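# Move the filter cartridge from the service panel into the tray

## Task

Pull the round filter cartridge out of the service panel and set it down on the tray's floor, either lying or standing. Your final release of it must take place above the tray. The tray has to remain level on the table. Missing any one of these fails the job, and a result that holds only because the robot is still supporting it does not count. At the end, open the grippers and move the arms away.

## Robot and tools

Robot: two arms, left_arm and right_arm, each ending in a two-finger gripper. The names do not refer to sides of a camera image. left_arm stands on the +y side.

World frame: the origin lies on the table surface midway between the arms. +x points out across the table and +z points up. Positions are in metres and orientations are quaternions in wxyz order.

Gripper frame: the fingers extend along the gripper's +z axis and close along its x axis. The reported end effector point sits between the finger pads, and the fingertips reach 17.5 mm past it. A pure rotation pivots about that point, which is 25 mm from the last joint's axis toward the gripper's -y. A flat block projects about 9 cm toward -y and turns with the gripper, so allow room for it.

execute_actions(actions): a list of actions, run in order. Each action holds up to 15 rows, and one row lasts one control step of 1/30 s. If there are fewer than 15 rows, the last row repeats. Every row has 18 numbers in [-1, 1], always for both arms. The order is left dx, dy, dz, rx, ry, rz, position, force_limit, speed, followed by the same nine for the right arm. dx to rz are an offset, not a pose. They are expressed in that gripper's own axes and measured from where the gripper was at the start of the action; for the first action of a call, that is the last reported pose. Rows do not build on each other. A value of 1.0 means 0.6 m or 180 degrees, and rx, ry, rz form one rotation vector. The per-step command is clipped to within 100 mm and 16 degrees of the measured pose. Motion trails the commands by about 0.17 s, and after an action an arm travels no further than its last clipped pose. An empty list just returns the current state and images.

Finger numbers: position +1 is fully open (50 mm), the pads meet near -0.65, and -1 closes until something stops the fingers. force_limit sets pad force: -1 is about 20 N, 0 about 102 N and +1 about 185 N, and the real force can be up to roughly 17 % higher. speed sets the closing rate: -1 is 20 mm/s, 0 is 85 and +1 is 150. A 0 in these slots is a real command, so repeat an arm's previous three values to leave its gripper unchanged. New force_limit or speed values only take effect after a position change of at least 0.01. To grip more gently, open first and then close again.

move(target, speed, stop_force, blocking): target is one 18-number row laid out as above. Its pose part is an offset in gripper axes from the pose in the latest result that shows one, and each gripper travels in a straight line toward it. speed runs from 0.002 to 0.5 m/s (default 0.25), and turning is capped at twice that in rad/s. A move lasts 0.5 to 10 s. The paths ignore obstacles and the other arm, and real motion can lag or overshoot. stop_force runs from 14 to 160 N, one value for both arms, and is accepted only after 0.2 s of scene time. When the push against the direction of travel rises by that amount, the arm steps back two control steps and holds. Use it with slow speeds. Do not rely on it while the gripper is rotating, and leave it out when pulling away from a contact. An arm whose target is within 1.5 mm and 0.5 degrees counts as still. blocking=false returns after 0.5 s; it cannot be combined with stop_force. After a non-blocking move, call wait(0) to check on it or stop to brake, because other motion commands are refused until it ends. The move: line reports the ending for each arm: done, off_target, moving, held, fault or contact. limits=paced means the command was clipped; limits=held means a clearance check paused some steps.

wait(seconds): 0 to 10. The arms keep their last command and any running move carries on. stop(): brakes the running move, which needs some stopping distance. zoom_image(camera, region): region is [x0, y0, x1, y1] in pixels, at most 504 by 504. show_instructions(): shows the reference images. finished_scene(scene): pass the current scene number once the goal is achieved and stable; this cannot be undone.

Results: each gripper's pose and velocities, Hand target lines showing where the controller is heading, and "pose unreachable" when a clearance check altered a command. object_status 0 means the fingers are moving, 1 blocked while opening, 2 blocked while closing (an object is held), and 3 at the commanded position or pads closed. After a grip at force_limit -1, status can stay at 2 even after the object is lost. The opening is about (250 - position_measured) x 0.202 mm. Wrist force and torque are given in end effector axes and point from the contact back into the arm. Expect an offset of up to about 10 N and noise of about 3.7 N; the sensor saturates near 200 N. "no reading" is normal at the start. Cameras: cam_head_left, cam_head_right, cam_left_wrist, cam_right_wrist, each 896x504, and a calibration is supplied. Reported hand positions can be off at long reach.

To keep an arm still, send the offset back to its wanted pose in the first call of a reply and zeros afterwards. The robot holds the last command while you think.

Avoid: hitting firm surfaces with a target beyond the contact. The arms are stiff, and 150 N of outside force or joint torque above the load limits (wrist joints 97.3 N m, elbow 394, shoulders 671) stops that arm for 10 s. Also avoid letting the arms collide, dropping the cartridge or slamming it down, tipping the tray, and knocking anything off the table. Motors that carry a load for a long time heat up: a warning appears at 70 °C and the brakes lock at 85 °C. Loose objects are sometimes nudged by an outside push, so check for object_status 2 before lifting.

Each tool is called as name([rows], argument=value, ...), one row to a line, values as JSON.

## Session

execute_actions(actions=[])

show_instructions()

Scene clock: 0.00 s.
left_arm: end_effector_position=(+0.1276, +0.4142, +0.1666) position_measured=3 object_status=3 end_effector_quat_wxyz=(-0.074, +0.451, +0.889, -0.033) end_effector_velocity=(-0.000, -0.000, +0.000) end_effector_angular_velocity=(-0.001, -0.000, -0.001) | right_arm: end_effector_position=(+0.8659, -0.8794, +0.1620) position_measured=3 object_status=3 end_effector_quat_wxyz=(+0.000, +0.706, +0.708, -0.001) end_effector_velocity=(+0.001, +0.000, +0.000) end_effector_angular_velocity=(-0.000, -0.001, +0.001)
Joint positions: left_arm=[-1.599 -2.057  2.792 -2.316 -1.733 -2.314] | right_arm=[ 3.381 -1.805 -2.214 -0.694  1.57   0.238]
Joint velocities: left_arm=[-0.    -0.    -0.     0.     0.     0.001] | right_arm=[ 0.    -0.     0.     0.    -0.    -0.001]
Motor temperatures (°C, as the motors report them): left_arm=[23 24 24 31 29 30] | right_arm=[25 25 26 28 27 30]
Wrist force (N, on the end effector, along its own x y z axes, offset not removed): no reading
Wrist torque (N m, same axes, about the end effector's origin, offset not removed): no reading
Hand target (left_arm): +0.128, +0.414, +0.167; -0.074, +0.451, +0.889, -0.033
Hand target (right_arm): +0.866, -0.879, +0.162; +0.000, +0.706, +0.708, -0.001
camera_calibration (this result's frames):
cam_left_wrist: T_world_to_cam=[[-0.573782, 0.817009, 0.0571883, -0.267955], [0.818058, 0.568355, 0.0880522, -0.346147], [0.0394361, 0.0973061, -0.994473, 0.273752], [0, 0, 0, 1]] pos_world=[0.118625, 0.389018, 0.318042]

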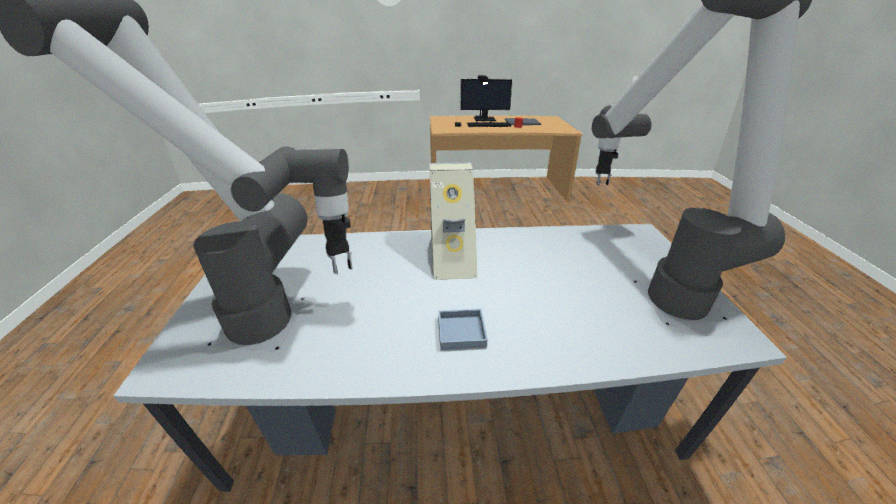

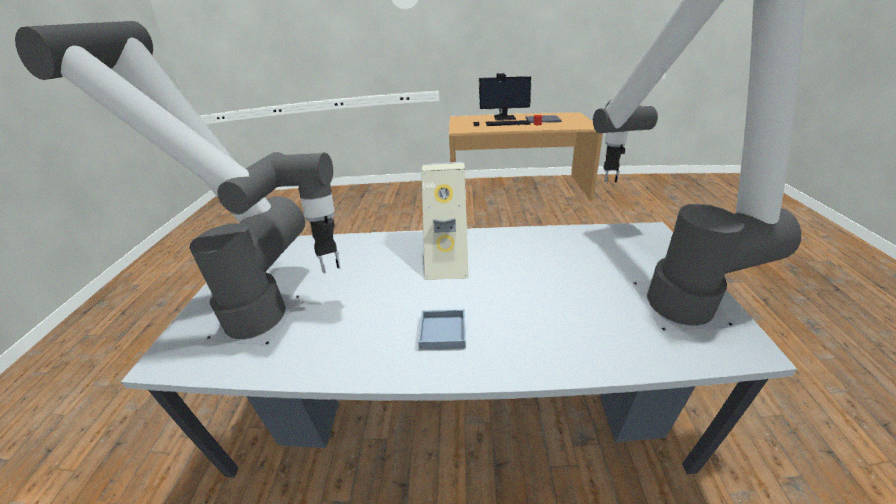

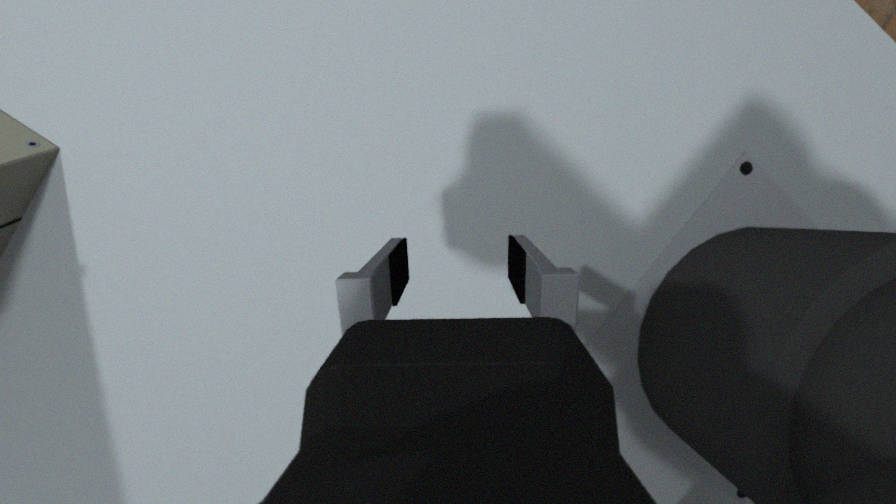

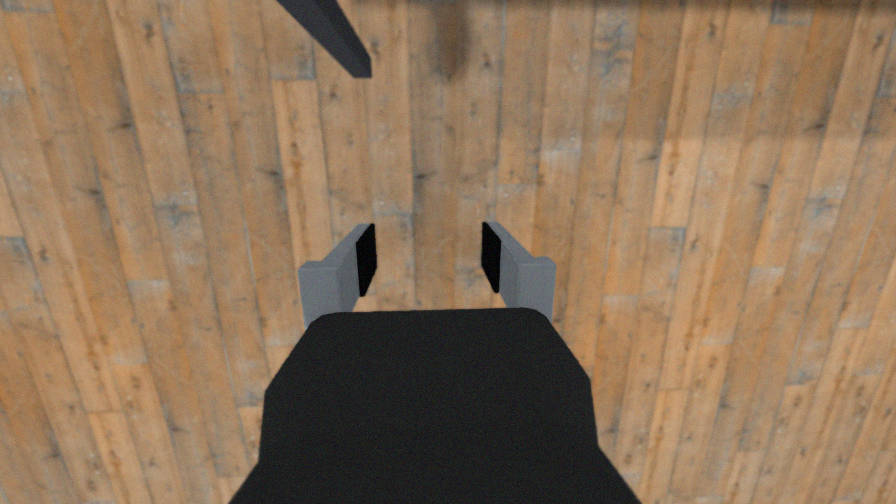

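Reference images for this scene: manual page 1, manual page 2, manual page 3, manual page 4, manual page 5, manual page 6, manual page 7.

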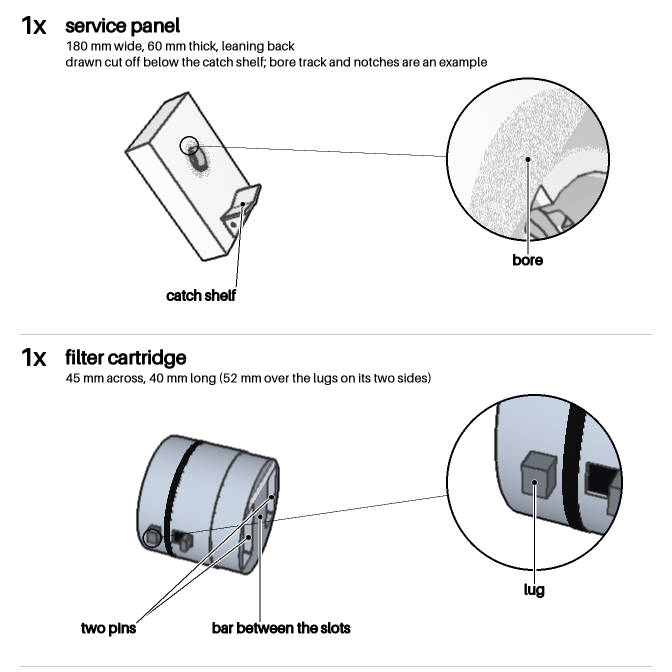

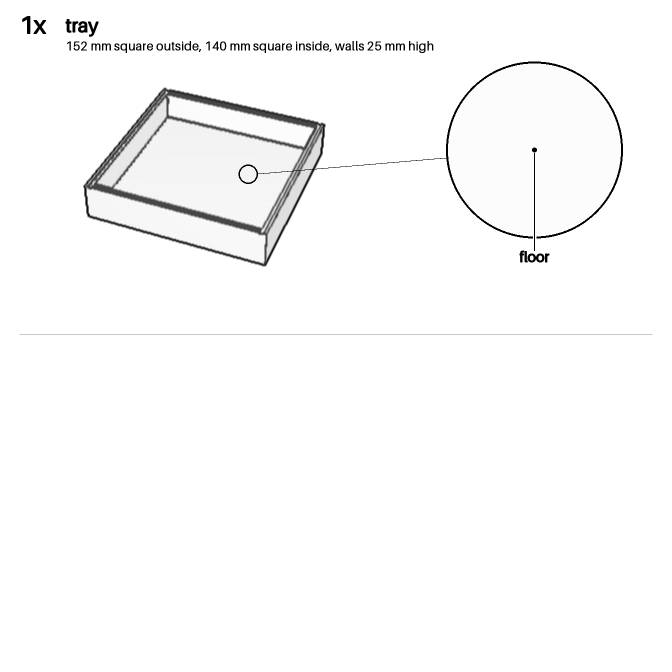

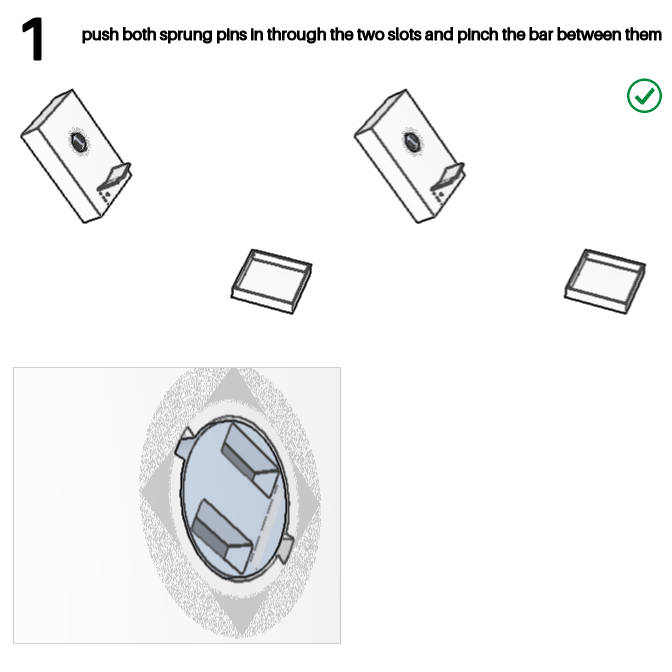

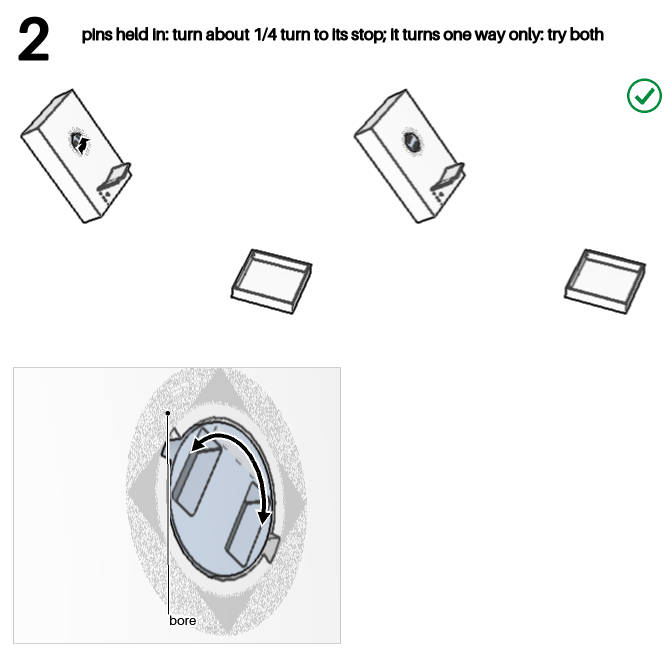

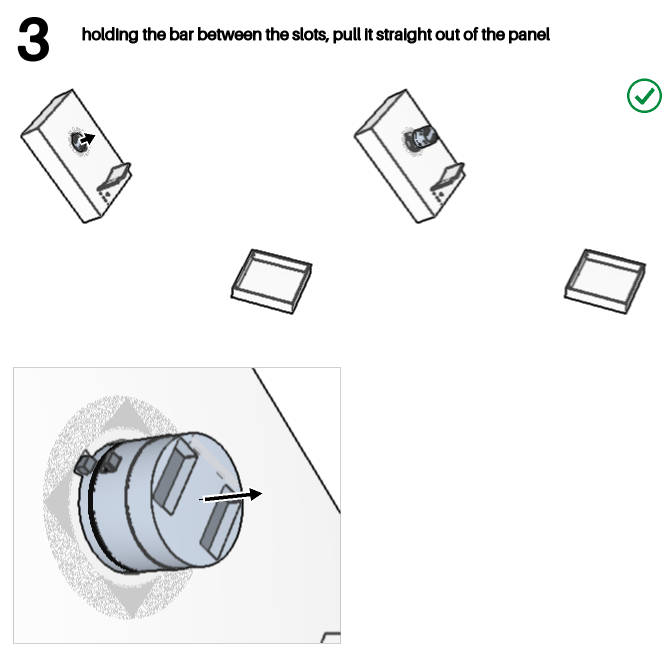

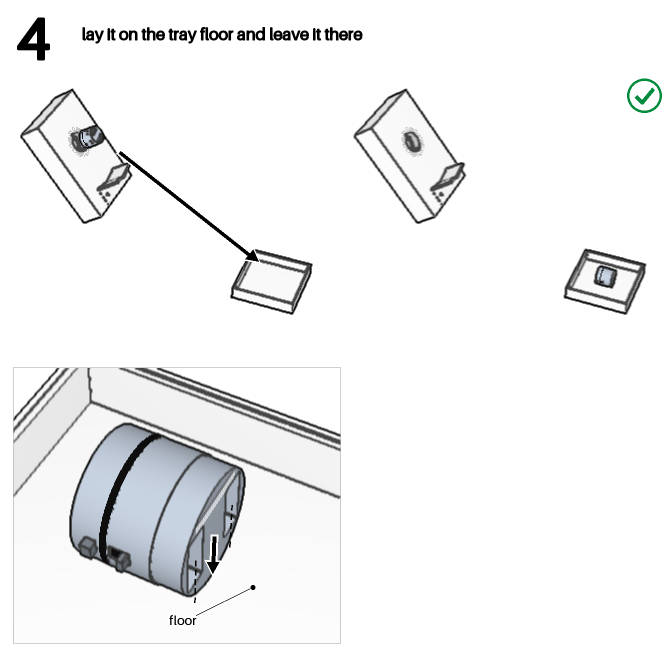

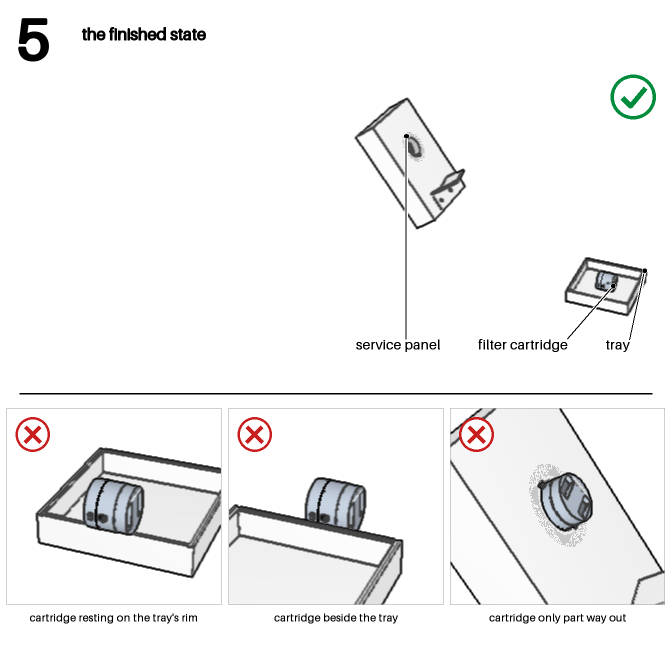

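zoom_image(camera="cam_head_left", region=[400, 160, 520, 290])

zoom_image(camera="cam_head_left", region=[436, 178, 468, 208])

Region (400, 160, 520, 290) of cam_head_left's 896x504 image, scaled by 3.877, with more detail than that image has; it fills the left 465 columns of this view, and the rest is white.

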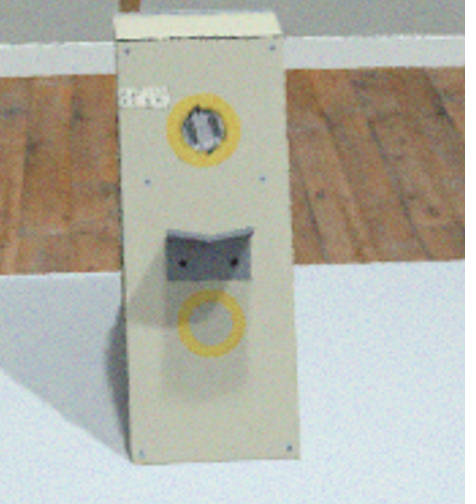

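Region (436, 178, 468, 208) of cam_head_left's 896x504 image, scaled by 15.750, with more detail than that image has; it fills the top 472 rows of this view, and the rest is white.

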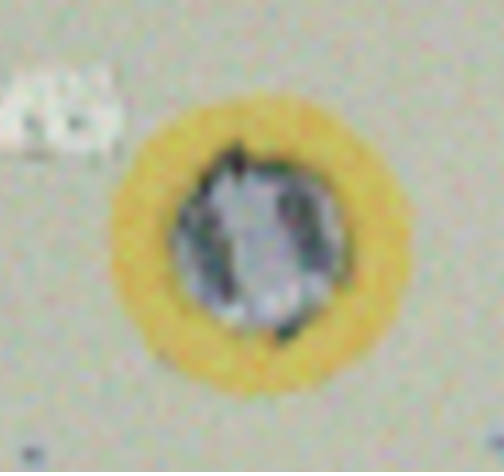

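move(target=[-0.762,-0.123,-0.364,-0.315,-0.1706,0.079,0.3,0,0,0,0,0,0,0,0,1,0,0])

zoom_image(camera="cam_left_wrist", region=[390, 160, 530, 300])

Scene clock: 3.77 s.
left_arm: end_effector_position=(+0.3699, +0.0001, +0.3444) position_measured=107 object_status=3 end_effector_quat_wxyz=(+0.378, +0.509, +0.727, +0.265) end_effector_velocity=(+0.000, -0.001, +0.000) end_effector_angular_velocity=(+0.000, -0.002, -0.001) | right_arm: end_effector_position=(+0.8659, -0.8794, +0.1620) position_measured=3 object_status=3 end_effector_quat_wxyz=(+0.000, +0.706, +0.708, -0.001) end_effector_velocity=(+0.000, -0.000, +0.000) end_effector_angular_velocity=(-0.001, -0.001, -0.001)
Joint positions: left_arm=[-1.686 -1.552  2.288 -2.031 -0.639 -2.257] | right_arm=[ 3.381 -1.805 -2.214 -0.694  1.57   0.238]
Joint velocities: left_arm=[ 0.     0.001 -0.001 -0.001  0.003  0.001] | right_arm=[ 0.     0.     0.    -0.    -0.001  0.001]
Motor temperatures (°C, as the motors report them): left_arm=[23 24 24 31 29 30] | right_arm=[25 25 26 28 27 30]
Wrist force (N, on the end effector, along its own x y z axes, offset not removed): left_arm=[5.7 -0.8 -2.1] | right_arm=[-5.4 -1.0 4.0]
Wrist torque (N m, same axes, about the end effector's origin, offset not removed): left_arm=[-0.50 -1.37 0.51] | right_arm=[0.32 1.28 0.08]
Hand target (left_arm): +0.370, +0.000, +0.344; +0.378, +0.509, +0.727, +0.265
Hand target (right_arm): +0.866, -0.879, +0.162; +0.000, +0.706, +0.708, -0.001
Off the commanded pose (left_arm): 0.001 m, 0 deg.
Off the commanded pose (right_arm): 0.000 m, 0 deg.
move: done
camera_calibration (this result's frames):
cam_left_wrist: T_world_to_cam=[[-0.151636, 0.945008, -0.289769, 0.162566], [0.352608, 0.325588, 0.877302, -0.424307], [0.923403, 0.0308551, -0.382589, -0.0564136], [0, 0, 0, 1]] pos_world=[0.226358, -0.013736, 0.397769]
cam_right_wrist: T_world_to_cam=[[0.0255399, 0.998573, 0.0468989, 0.841539], [0.960501, -0.0375163, 0.275735, -0.9055], [0.277101, 0.0380042, -0.960089, 0.0960847], [0, 0, 0, 1]] pos_world=[0.821616, -0.87796, 0.302461]

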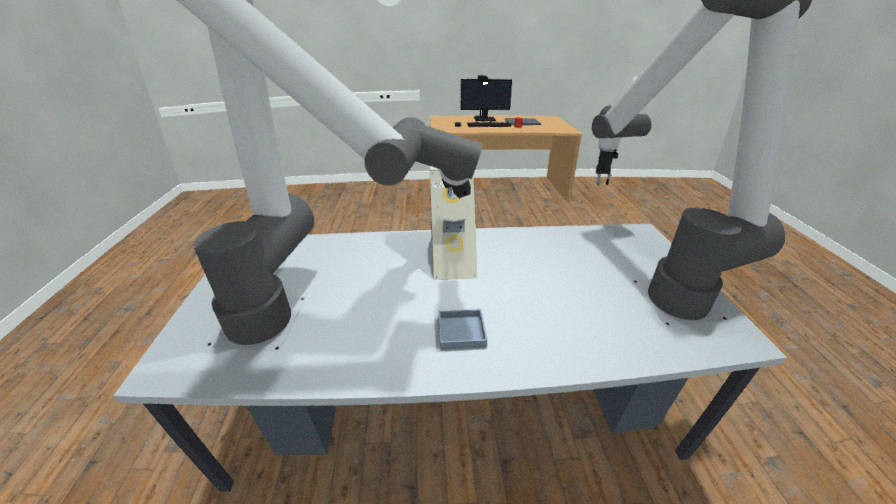

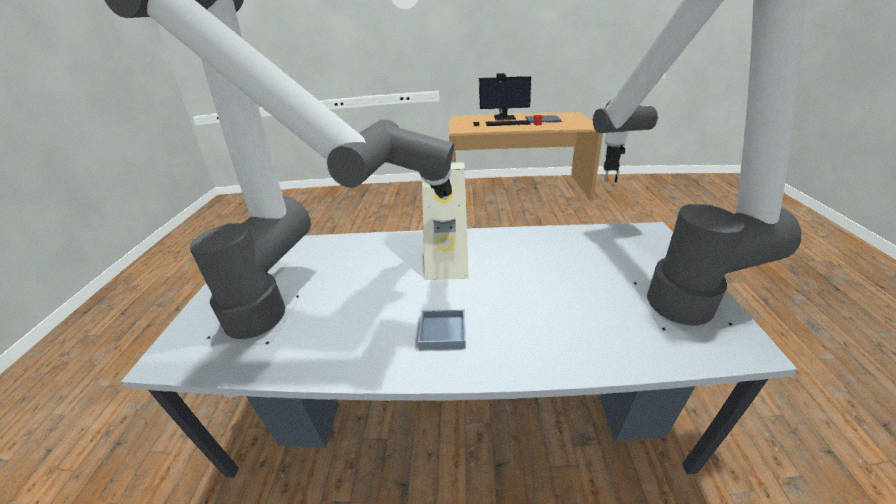

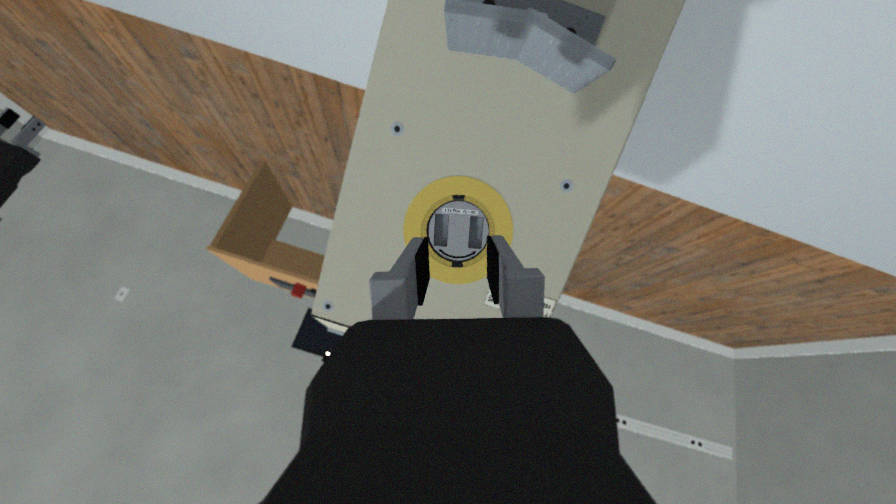

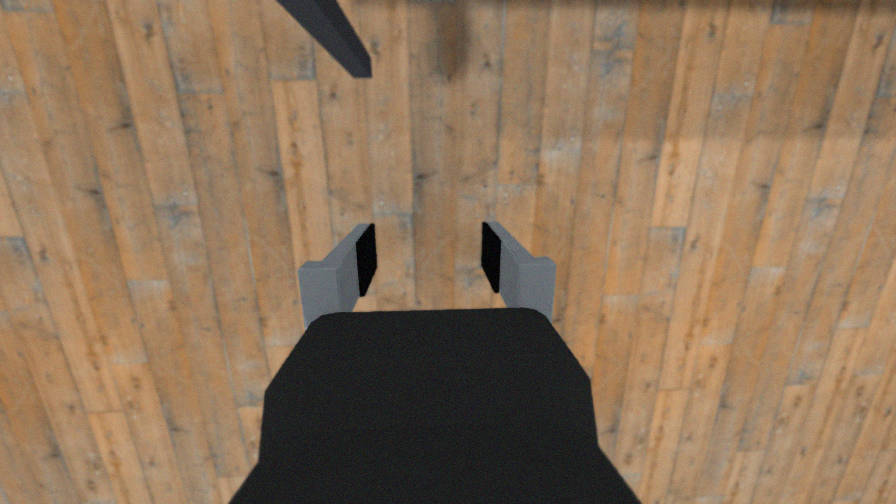

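Region (390, 160, 530, 300) of cam_left_wrist's 896x504 image, scaled by 3.600, with more detail than that image has.

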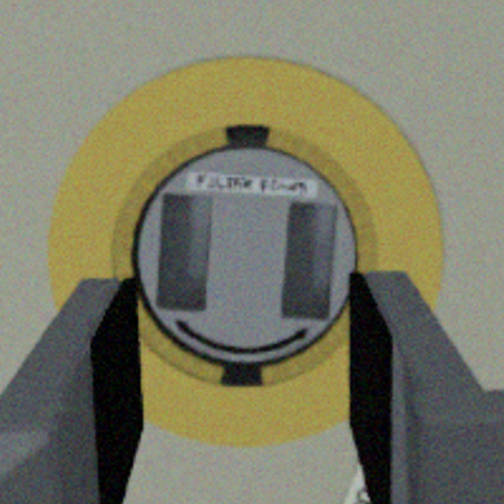

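move(target=[0,0.001,0.125,0,0,0.027,-0.12,0,0,0,0,0,0,0,0,1,0,0], speed=0.1)

zoom_image(camera="cam_left_wrist", region=[390, 190, 530, 330])

Scene clock: 5.20 s.
left_arm: end_effector_position=(+0.4316, +0.0004, +0.3021) position_measured=171 object_status=3 end_effector_quat_wxyz=(+0.366, +0.539, +0.705, +0.281) end_effector_velocity=(+0.001, -0.000, -0.001) end_effector_angular_velocity=(-0.000, +0.001, -0.002) | right_arm: end_effector_position=(+0.8659, -0.8794, +0.1620) position_measured=3 object_status=3 end_effector_quat_wxyz=(+0.000, +0.706, +0.708, -0.001) end_effector_velocity=(+0.000, +0.000, +0.000) end_effector_angular_velocity=(-0.000, -0.000, +0.001)
Joint positions: left_arm=[-1.6   -1.48   2.325 -2.257 -0.62  -2.03 ] | right_arm=[ 3.381 -1.805 -2.214 -0.694  1.57   0.238]
Joint velocities: left_arm=[ 0.001  0.002  0.001 -0.007 -0.     0.005] | right_arm=[ 0.     0.     0.    -0.    -0.    -0.001]
Motor temperatures (°C, as the motors report them): left_arm=[23 24 24 31 29 30] | right_arm=[25 25 26 28 27 30]
Wrist force (N, on the end effector, along its own x y z axes, offset not removed): left_arm=[1.8 2.3 0.4] | right_arm=[-4.7 -1.7 3.4]
Wrist torque (N m, same axes, about the end effector's origin, offset not removed): left_arm=[0.11 -0.66 0.58] | right_arm=[0.08 1.15 0.01]
Hand target (left_arm): +0.432, +0.000, +0.302; +0.366, +0.539, +0.704, +0.281
Hand target (right_arm): +0.866, -0.879, +0.162; +0.000, +0.706, +0.708, -0.001
Off the commanded pose (left_arm): 0.000 m, 0 deg.
Off the commanded pose (right_arm): 0.000 m, 0 deg.
move: done
camera_calibration (this result's frames):
cam_left_wrist: T_world_to_cam=[[-0.104992, 0.969033, -0.223499, 0.119285], [0.36646, 0.246625, 0.897153, -0.420994], [0.924491, 0.0122909, -0.381006, -0.130504], [0, 0, 0, 1]] pos_world=[0.287451, -0.0101593, 0.354633]
cam_right_wrist: T_world_to_cam=[[0.0255399, 0.998573, 0.046899, 0.841539], [0.960501, -0.0375163, 0.275735, -0.9055], [0.277101, 0.0380043, -0.960089, 0.096085], [0, 0, 0, 1]] pos_world=[0.821616, -0.87796, 0.302461]

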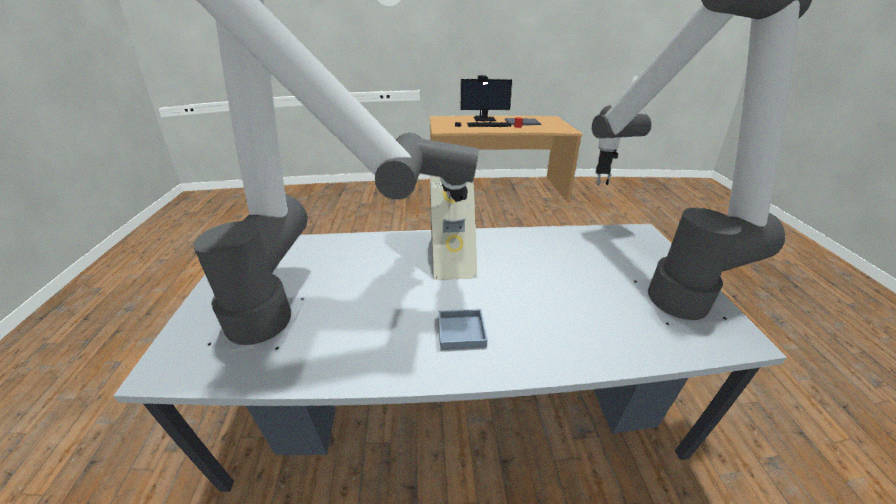

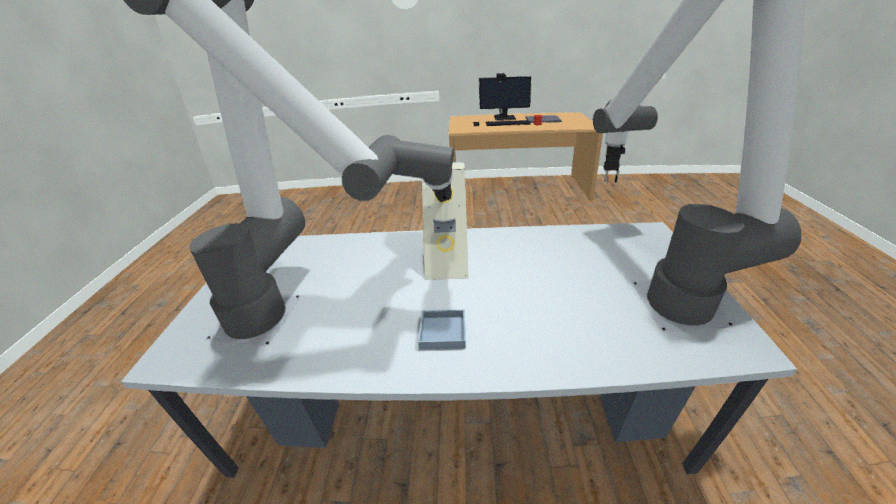

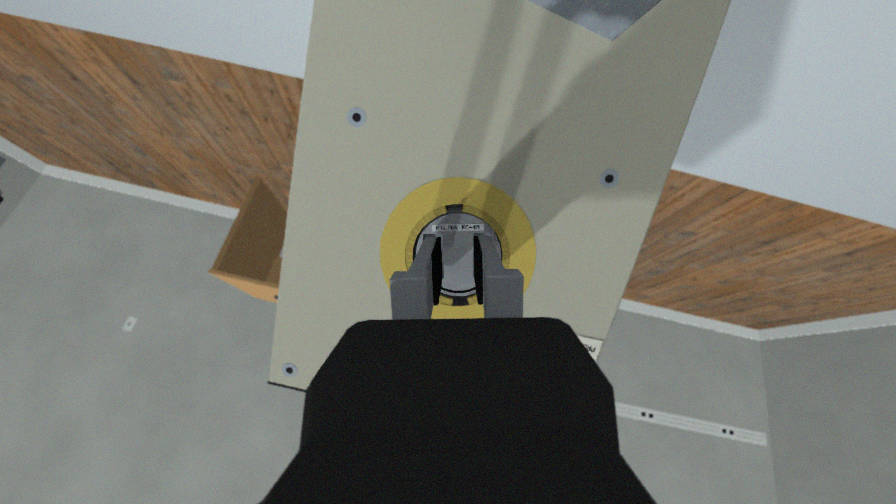

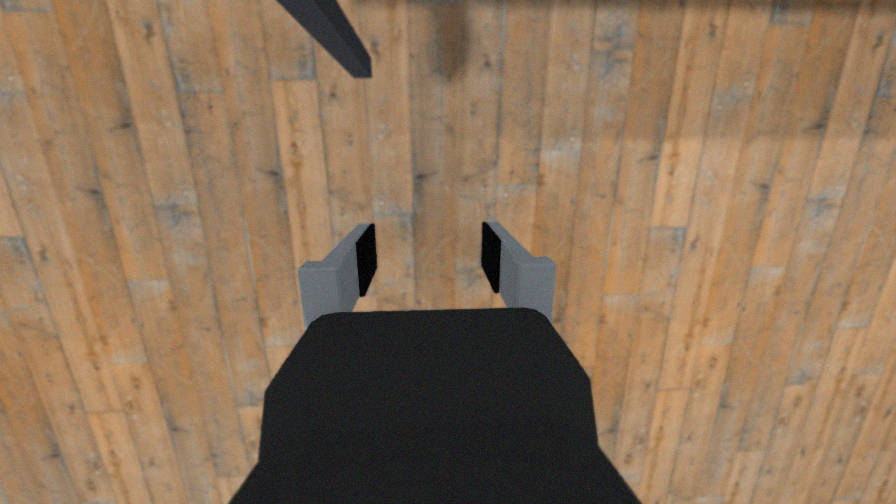

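Region (390, 190, 530, 330) of cam_left_wrist's 896x504 image, scaled by 3.600, with more detail than that image has.

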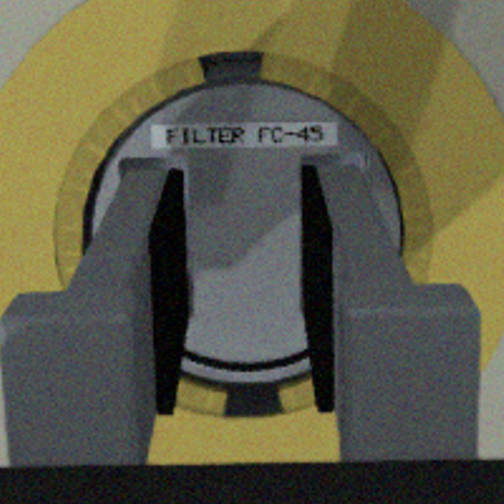

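move(target=[0.0005,0.0015,0.033,0,0,0,-0.10,0,0,0,0,0,0,0,0,1,0,0], speed=0.004, stop_force=25)

move(target=[0,0,-0.0011,0,0,-0.028,-0.10,0,0,0,0,0,0,0,0,1,0,0], speed=0.05)

zoom_image(camera="cam_left_wrist", region=[390, 190, 530, 330])

Scene clock: 9.63 s.
left_arm: end_effector_position=(+0.4440, +0.0008, +0.2942) position_measured=167 object_status=3 end_effector_quat_wxyz=(+0.366, +0.539, +0.704, +0.281) end_effector_velocity=(-0.002, +0.000, -0.001) end_effector_angular_velocity=(+0.001, +0.001, -0.000) | right_arm: end_effector_position=(+0.8659, -0.8794, +0.1620) position_measured=3 object_status=3 end_effector_quat_wxyz=(+0.000, +0.706, +0.708, -0.001) end_effector_velocity=(+0.001, +0.000, +0.001) end_effector_angular_velocity=(+0.001, -0.001, -0.001)
Joint positions: left_arm=[-1.583 -1.464  2.332 -2.303 -0.618 -2.   ] | right_arm=[ 3.381 -1.805 -2.214 -0.694  1.57   0.238]
Joint velocities: left_arm=[-0.002 -0.    -0.     0.004 -0.001 -0.003] | right_arm=[ 0.     0.001  0.001 -0.     0.     0.002]
Motor temperatures (°C, as the motors report them): left_arm=[23 24 24 31 29 30] | right_arm=[25 25 26 28 27 30]
Wrist force (N, on the end effector, along its own x y z axes, offset not removed): left_arm=[-5.7 -5.5 -47.5] | right_arm=[-4.7 0.3 3.4]
Wrist torque (N m, same axes, about the end effector's origin, offset not removed): left_arm=[-0.88 -1.06 0.48] | right_arm=[0.59 1.08 0.04]
Hand target (left_arm): +0.444, +0.001, +0.294; +0.366, +0.539, +0.705, +0.281
Hand target (right_arm): +0.866, -0.879, +0.162; +0.000, +0.706, +0.708, -0.001
Off the commanded pose (left_arm): 0.005 m, 0 deg.
Off the commanded pose (right_arm): 0.000 m, 0 deg.
move: contact (left_arm)
camera_calibration (this result's frames):
cam_left_wrist: T_world_to_cam=[[-0.10486, 0.969069, -0.223406, 0.11834], [0.366475, 0.246489, 0.897184, -0.418543], [0.9245, 0.0122059, -0.380986, -0.145007], [0, 0, 0, 1]] pos_world=[0.299853, -0.00974377, 0.346702]
cam_right_wrist: T_world_to_cam=[[0.0255397, 0.998573, 0.046899, 0.841539], [0.960501, -0.0375162, 0.275735, -0.9055], [0.277101, 0.0380044, -0.960089, 0.0960848], [0, 0, 0, 1]] pos_world=[0.821616, -0.87796, 0.302461]

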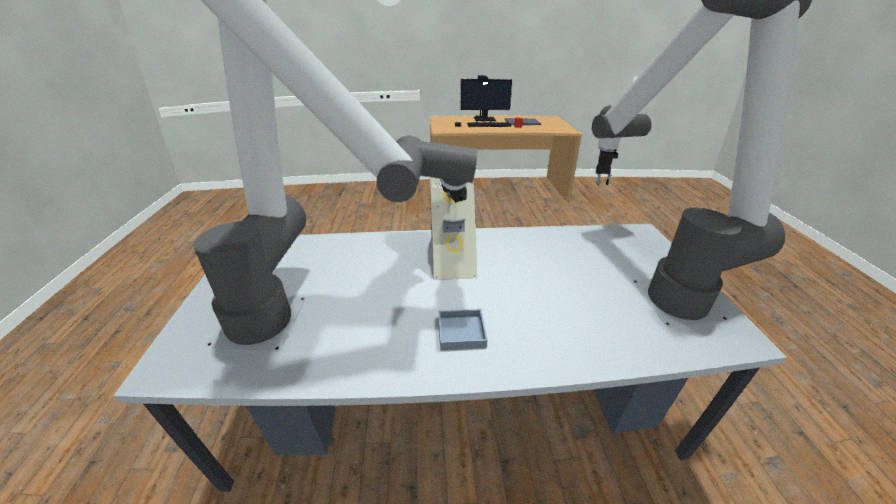

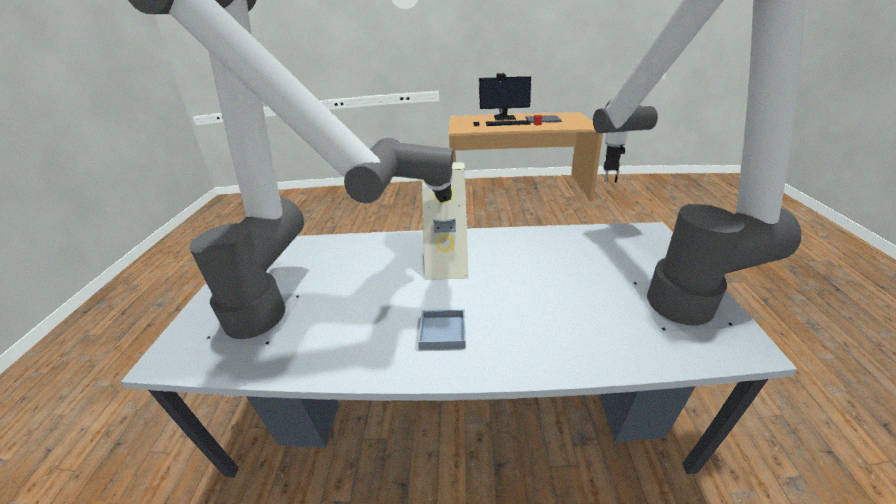

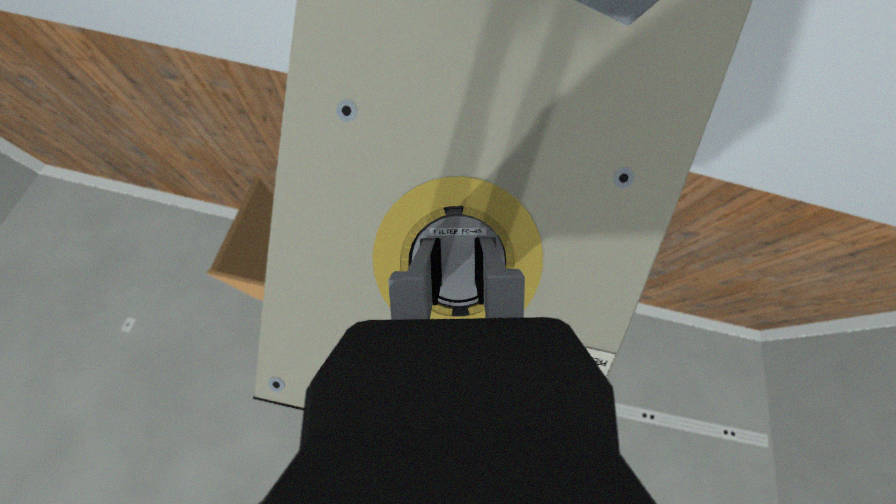

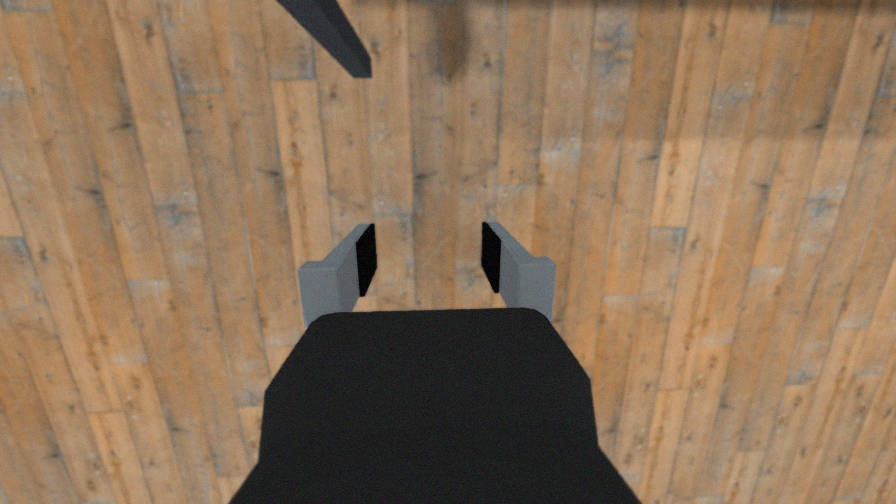

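Scene clock: 10.77 s.
left_arm: end_effector_position=(+0.4435, +0.0008, +0.2945) position_measured=167 object_status=3 end_effector_quat_wxyz=(+0.378, +0.508, +0.727, +0.265) end_effector_velocity=(-0.000, +0.000, -0.000) end_effector_angular_velocity=(-0.006, -0.000, +0.005) | right_arm: end_effector_position=(+0.8659, -0.8794, +0.1620) position_measured=3 object_status=3 end_effector_quat_wxyz=(+0.000, +0.706, +0.708, -0.001) end_effector_velocity=(+0.001, +0.000, +0.001) end_effector_angular_velocity=(+0.000, -0.001, +0.001)
Joint positions: left_arm=[-1.585 -1.467  2.335 -2.301 -0.618 -2.09 ] | right_arm=[ 3.381 -1.805 -2.214 -0.694  1.57   0.238]
Joint velocities: left_arm=[-0.    -0.     0.     0.001  0.    -0.009] | right_arm=[ 0.     0.     0.001 -0.     0.    -0.001]
Motor temperatures (°C, as the motors report them): left_arm=[23 24 24 31 29 30] | right_arm=[25 25 26 28 27 30]
Wrist force (N, on the end effector, along its own x y z axes, offset not removed): left_arm=[-12.5 -21.5 22.1] | right_arm=[-4.5 -4.4 4.7]
Wrist torque (N m, same axes, about the end effector's origin, offset not removed): left_arm=[0.58 -0.84 2.18] | right_arm=[-0.32 1.10 -0.01]
Hand target (left_arm): +0.443, +0.001, +0.295; +0.378, +0.508, +0.728, +0.264
Hand target (right_arm): +0.866, -0.879, +0.162; +0.000, +0.706, +0.708, -0.001
Off the commanded pose (left_arm): 0.000 m, 0 deg.
Off the commanded pose (right_arm): 0.000 m, 0 deg.
move: done
camera_calibration (this result's frames):
cam_left_wrist: T_world_to_cam=[[-0.152851, 0.944184, -0.291809, 0.159772], [0.352089, 0.327932, 0.876638, -0.40628], [0.923401, 0.0312522, -0.382562, -0.143483], [0, 0, 0, 1]] pos_world=[0.29996, -0.013138, 0.347893]
cam_right_wrist: T_world_to_cam=[[0.0255399, 0.998573, 0.046899, 0.841539], [0.960501, -0.0375163, 0.275735, -0.9055], [0.277101, 0.0380043, -0.960089, 0.0960847], [0, 0, 0, 1]] pos_world=[0.821616, -0.87796, 0.302461]

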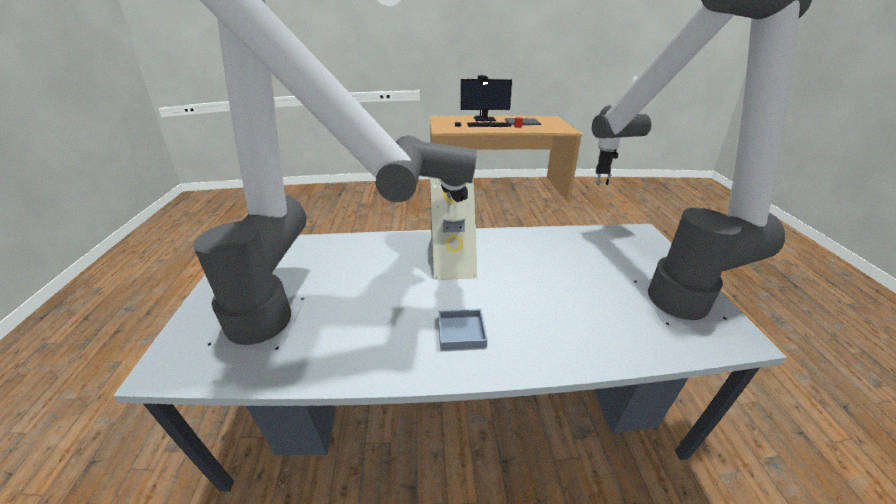

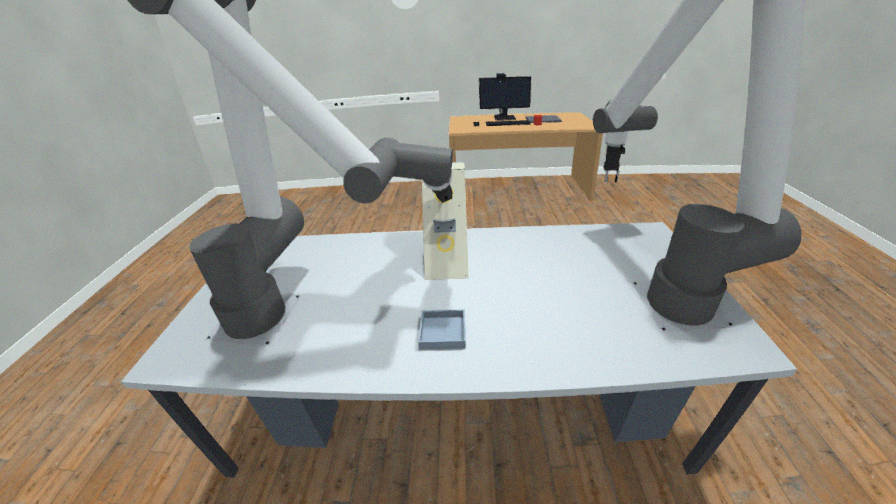

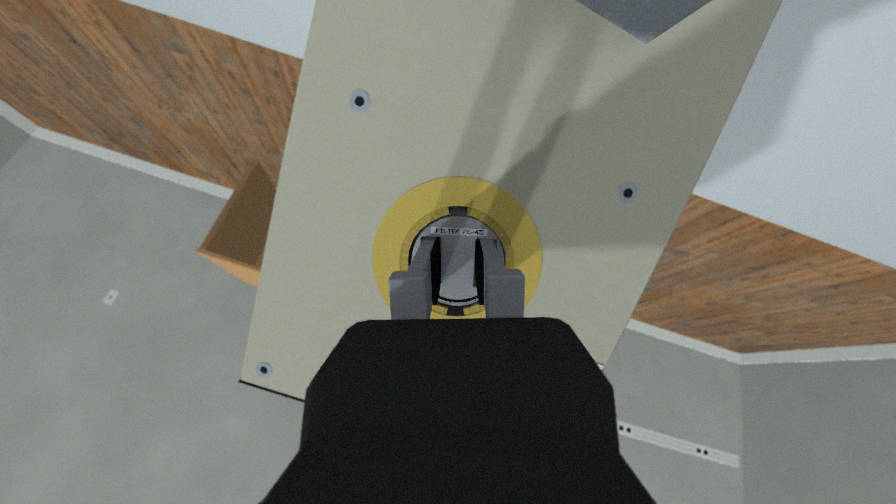

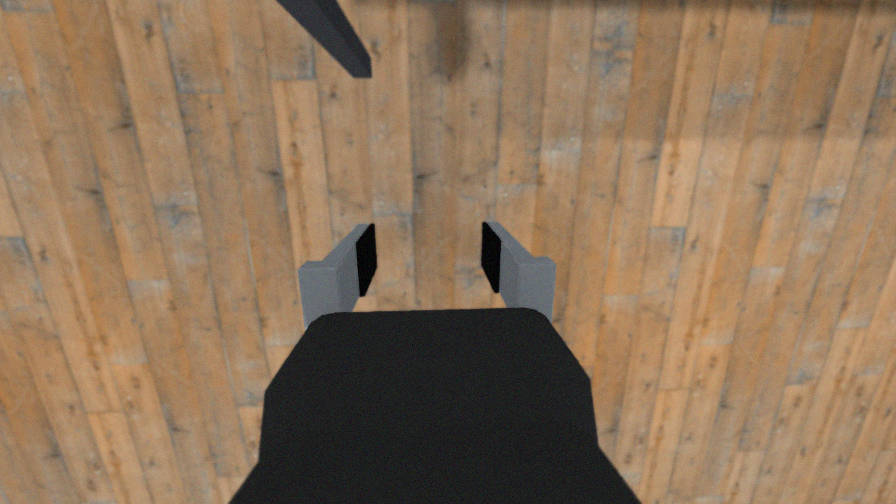

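Region (390, 190, 530, 330) of cam_left_wrist's 896x504 image, scaled by 3.600, with more detail than that image has.

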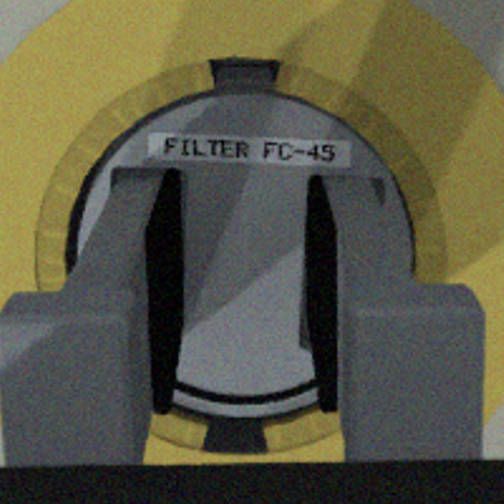

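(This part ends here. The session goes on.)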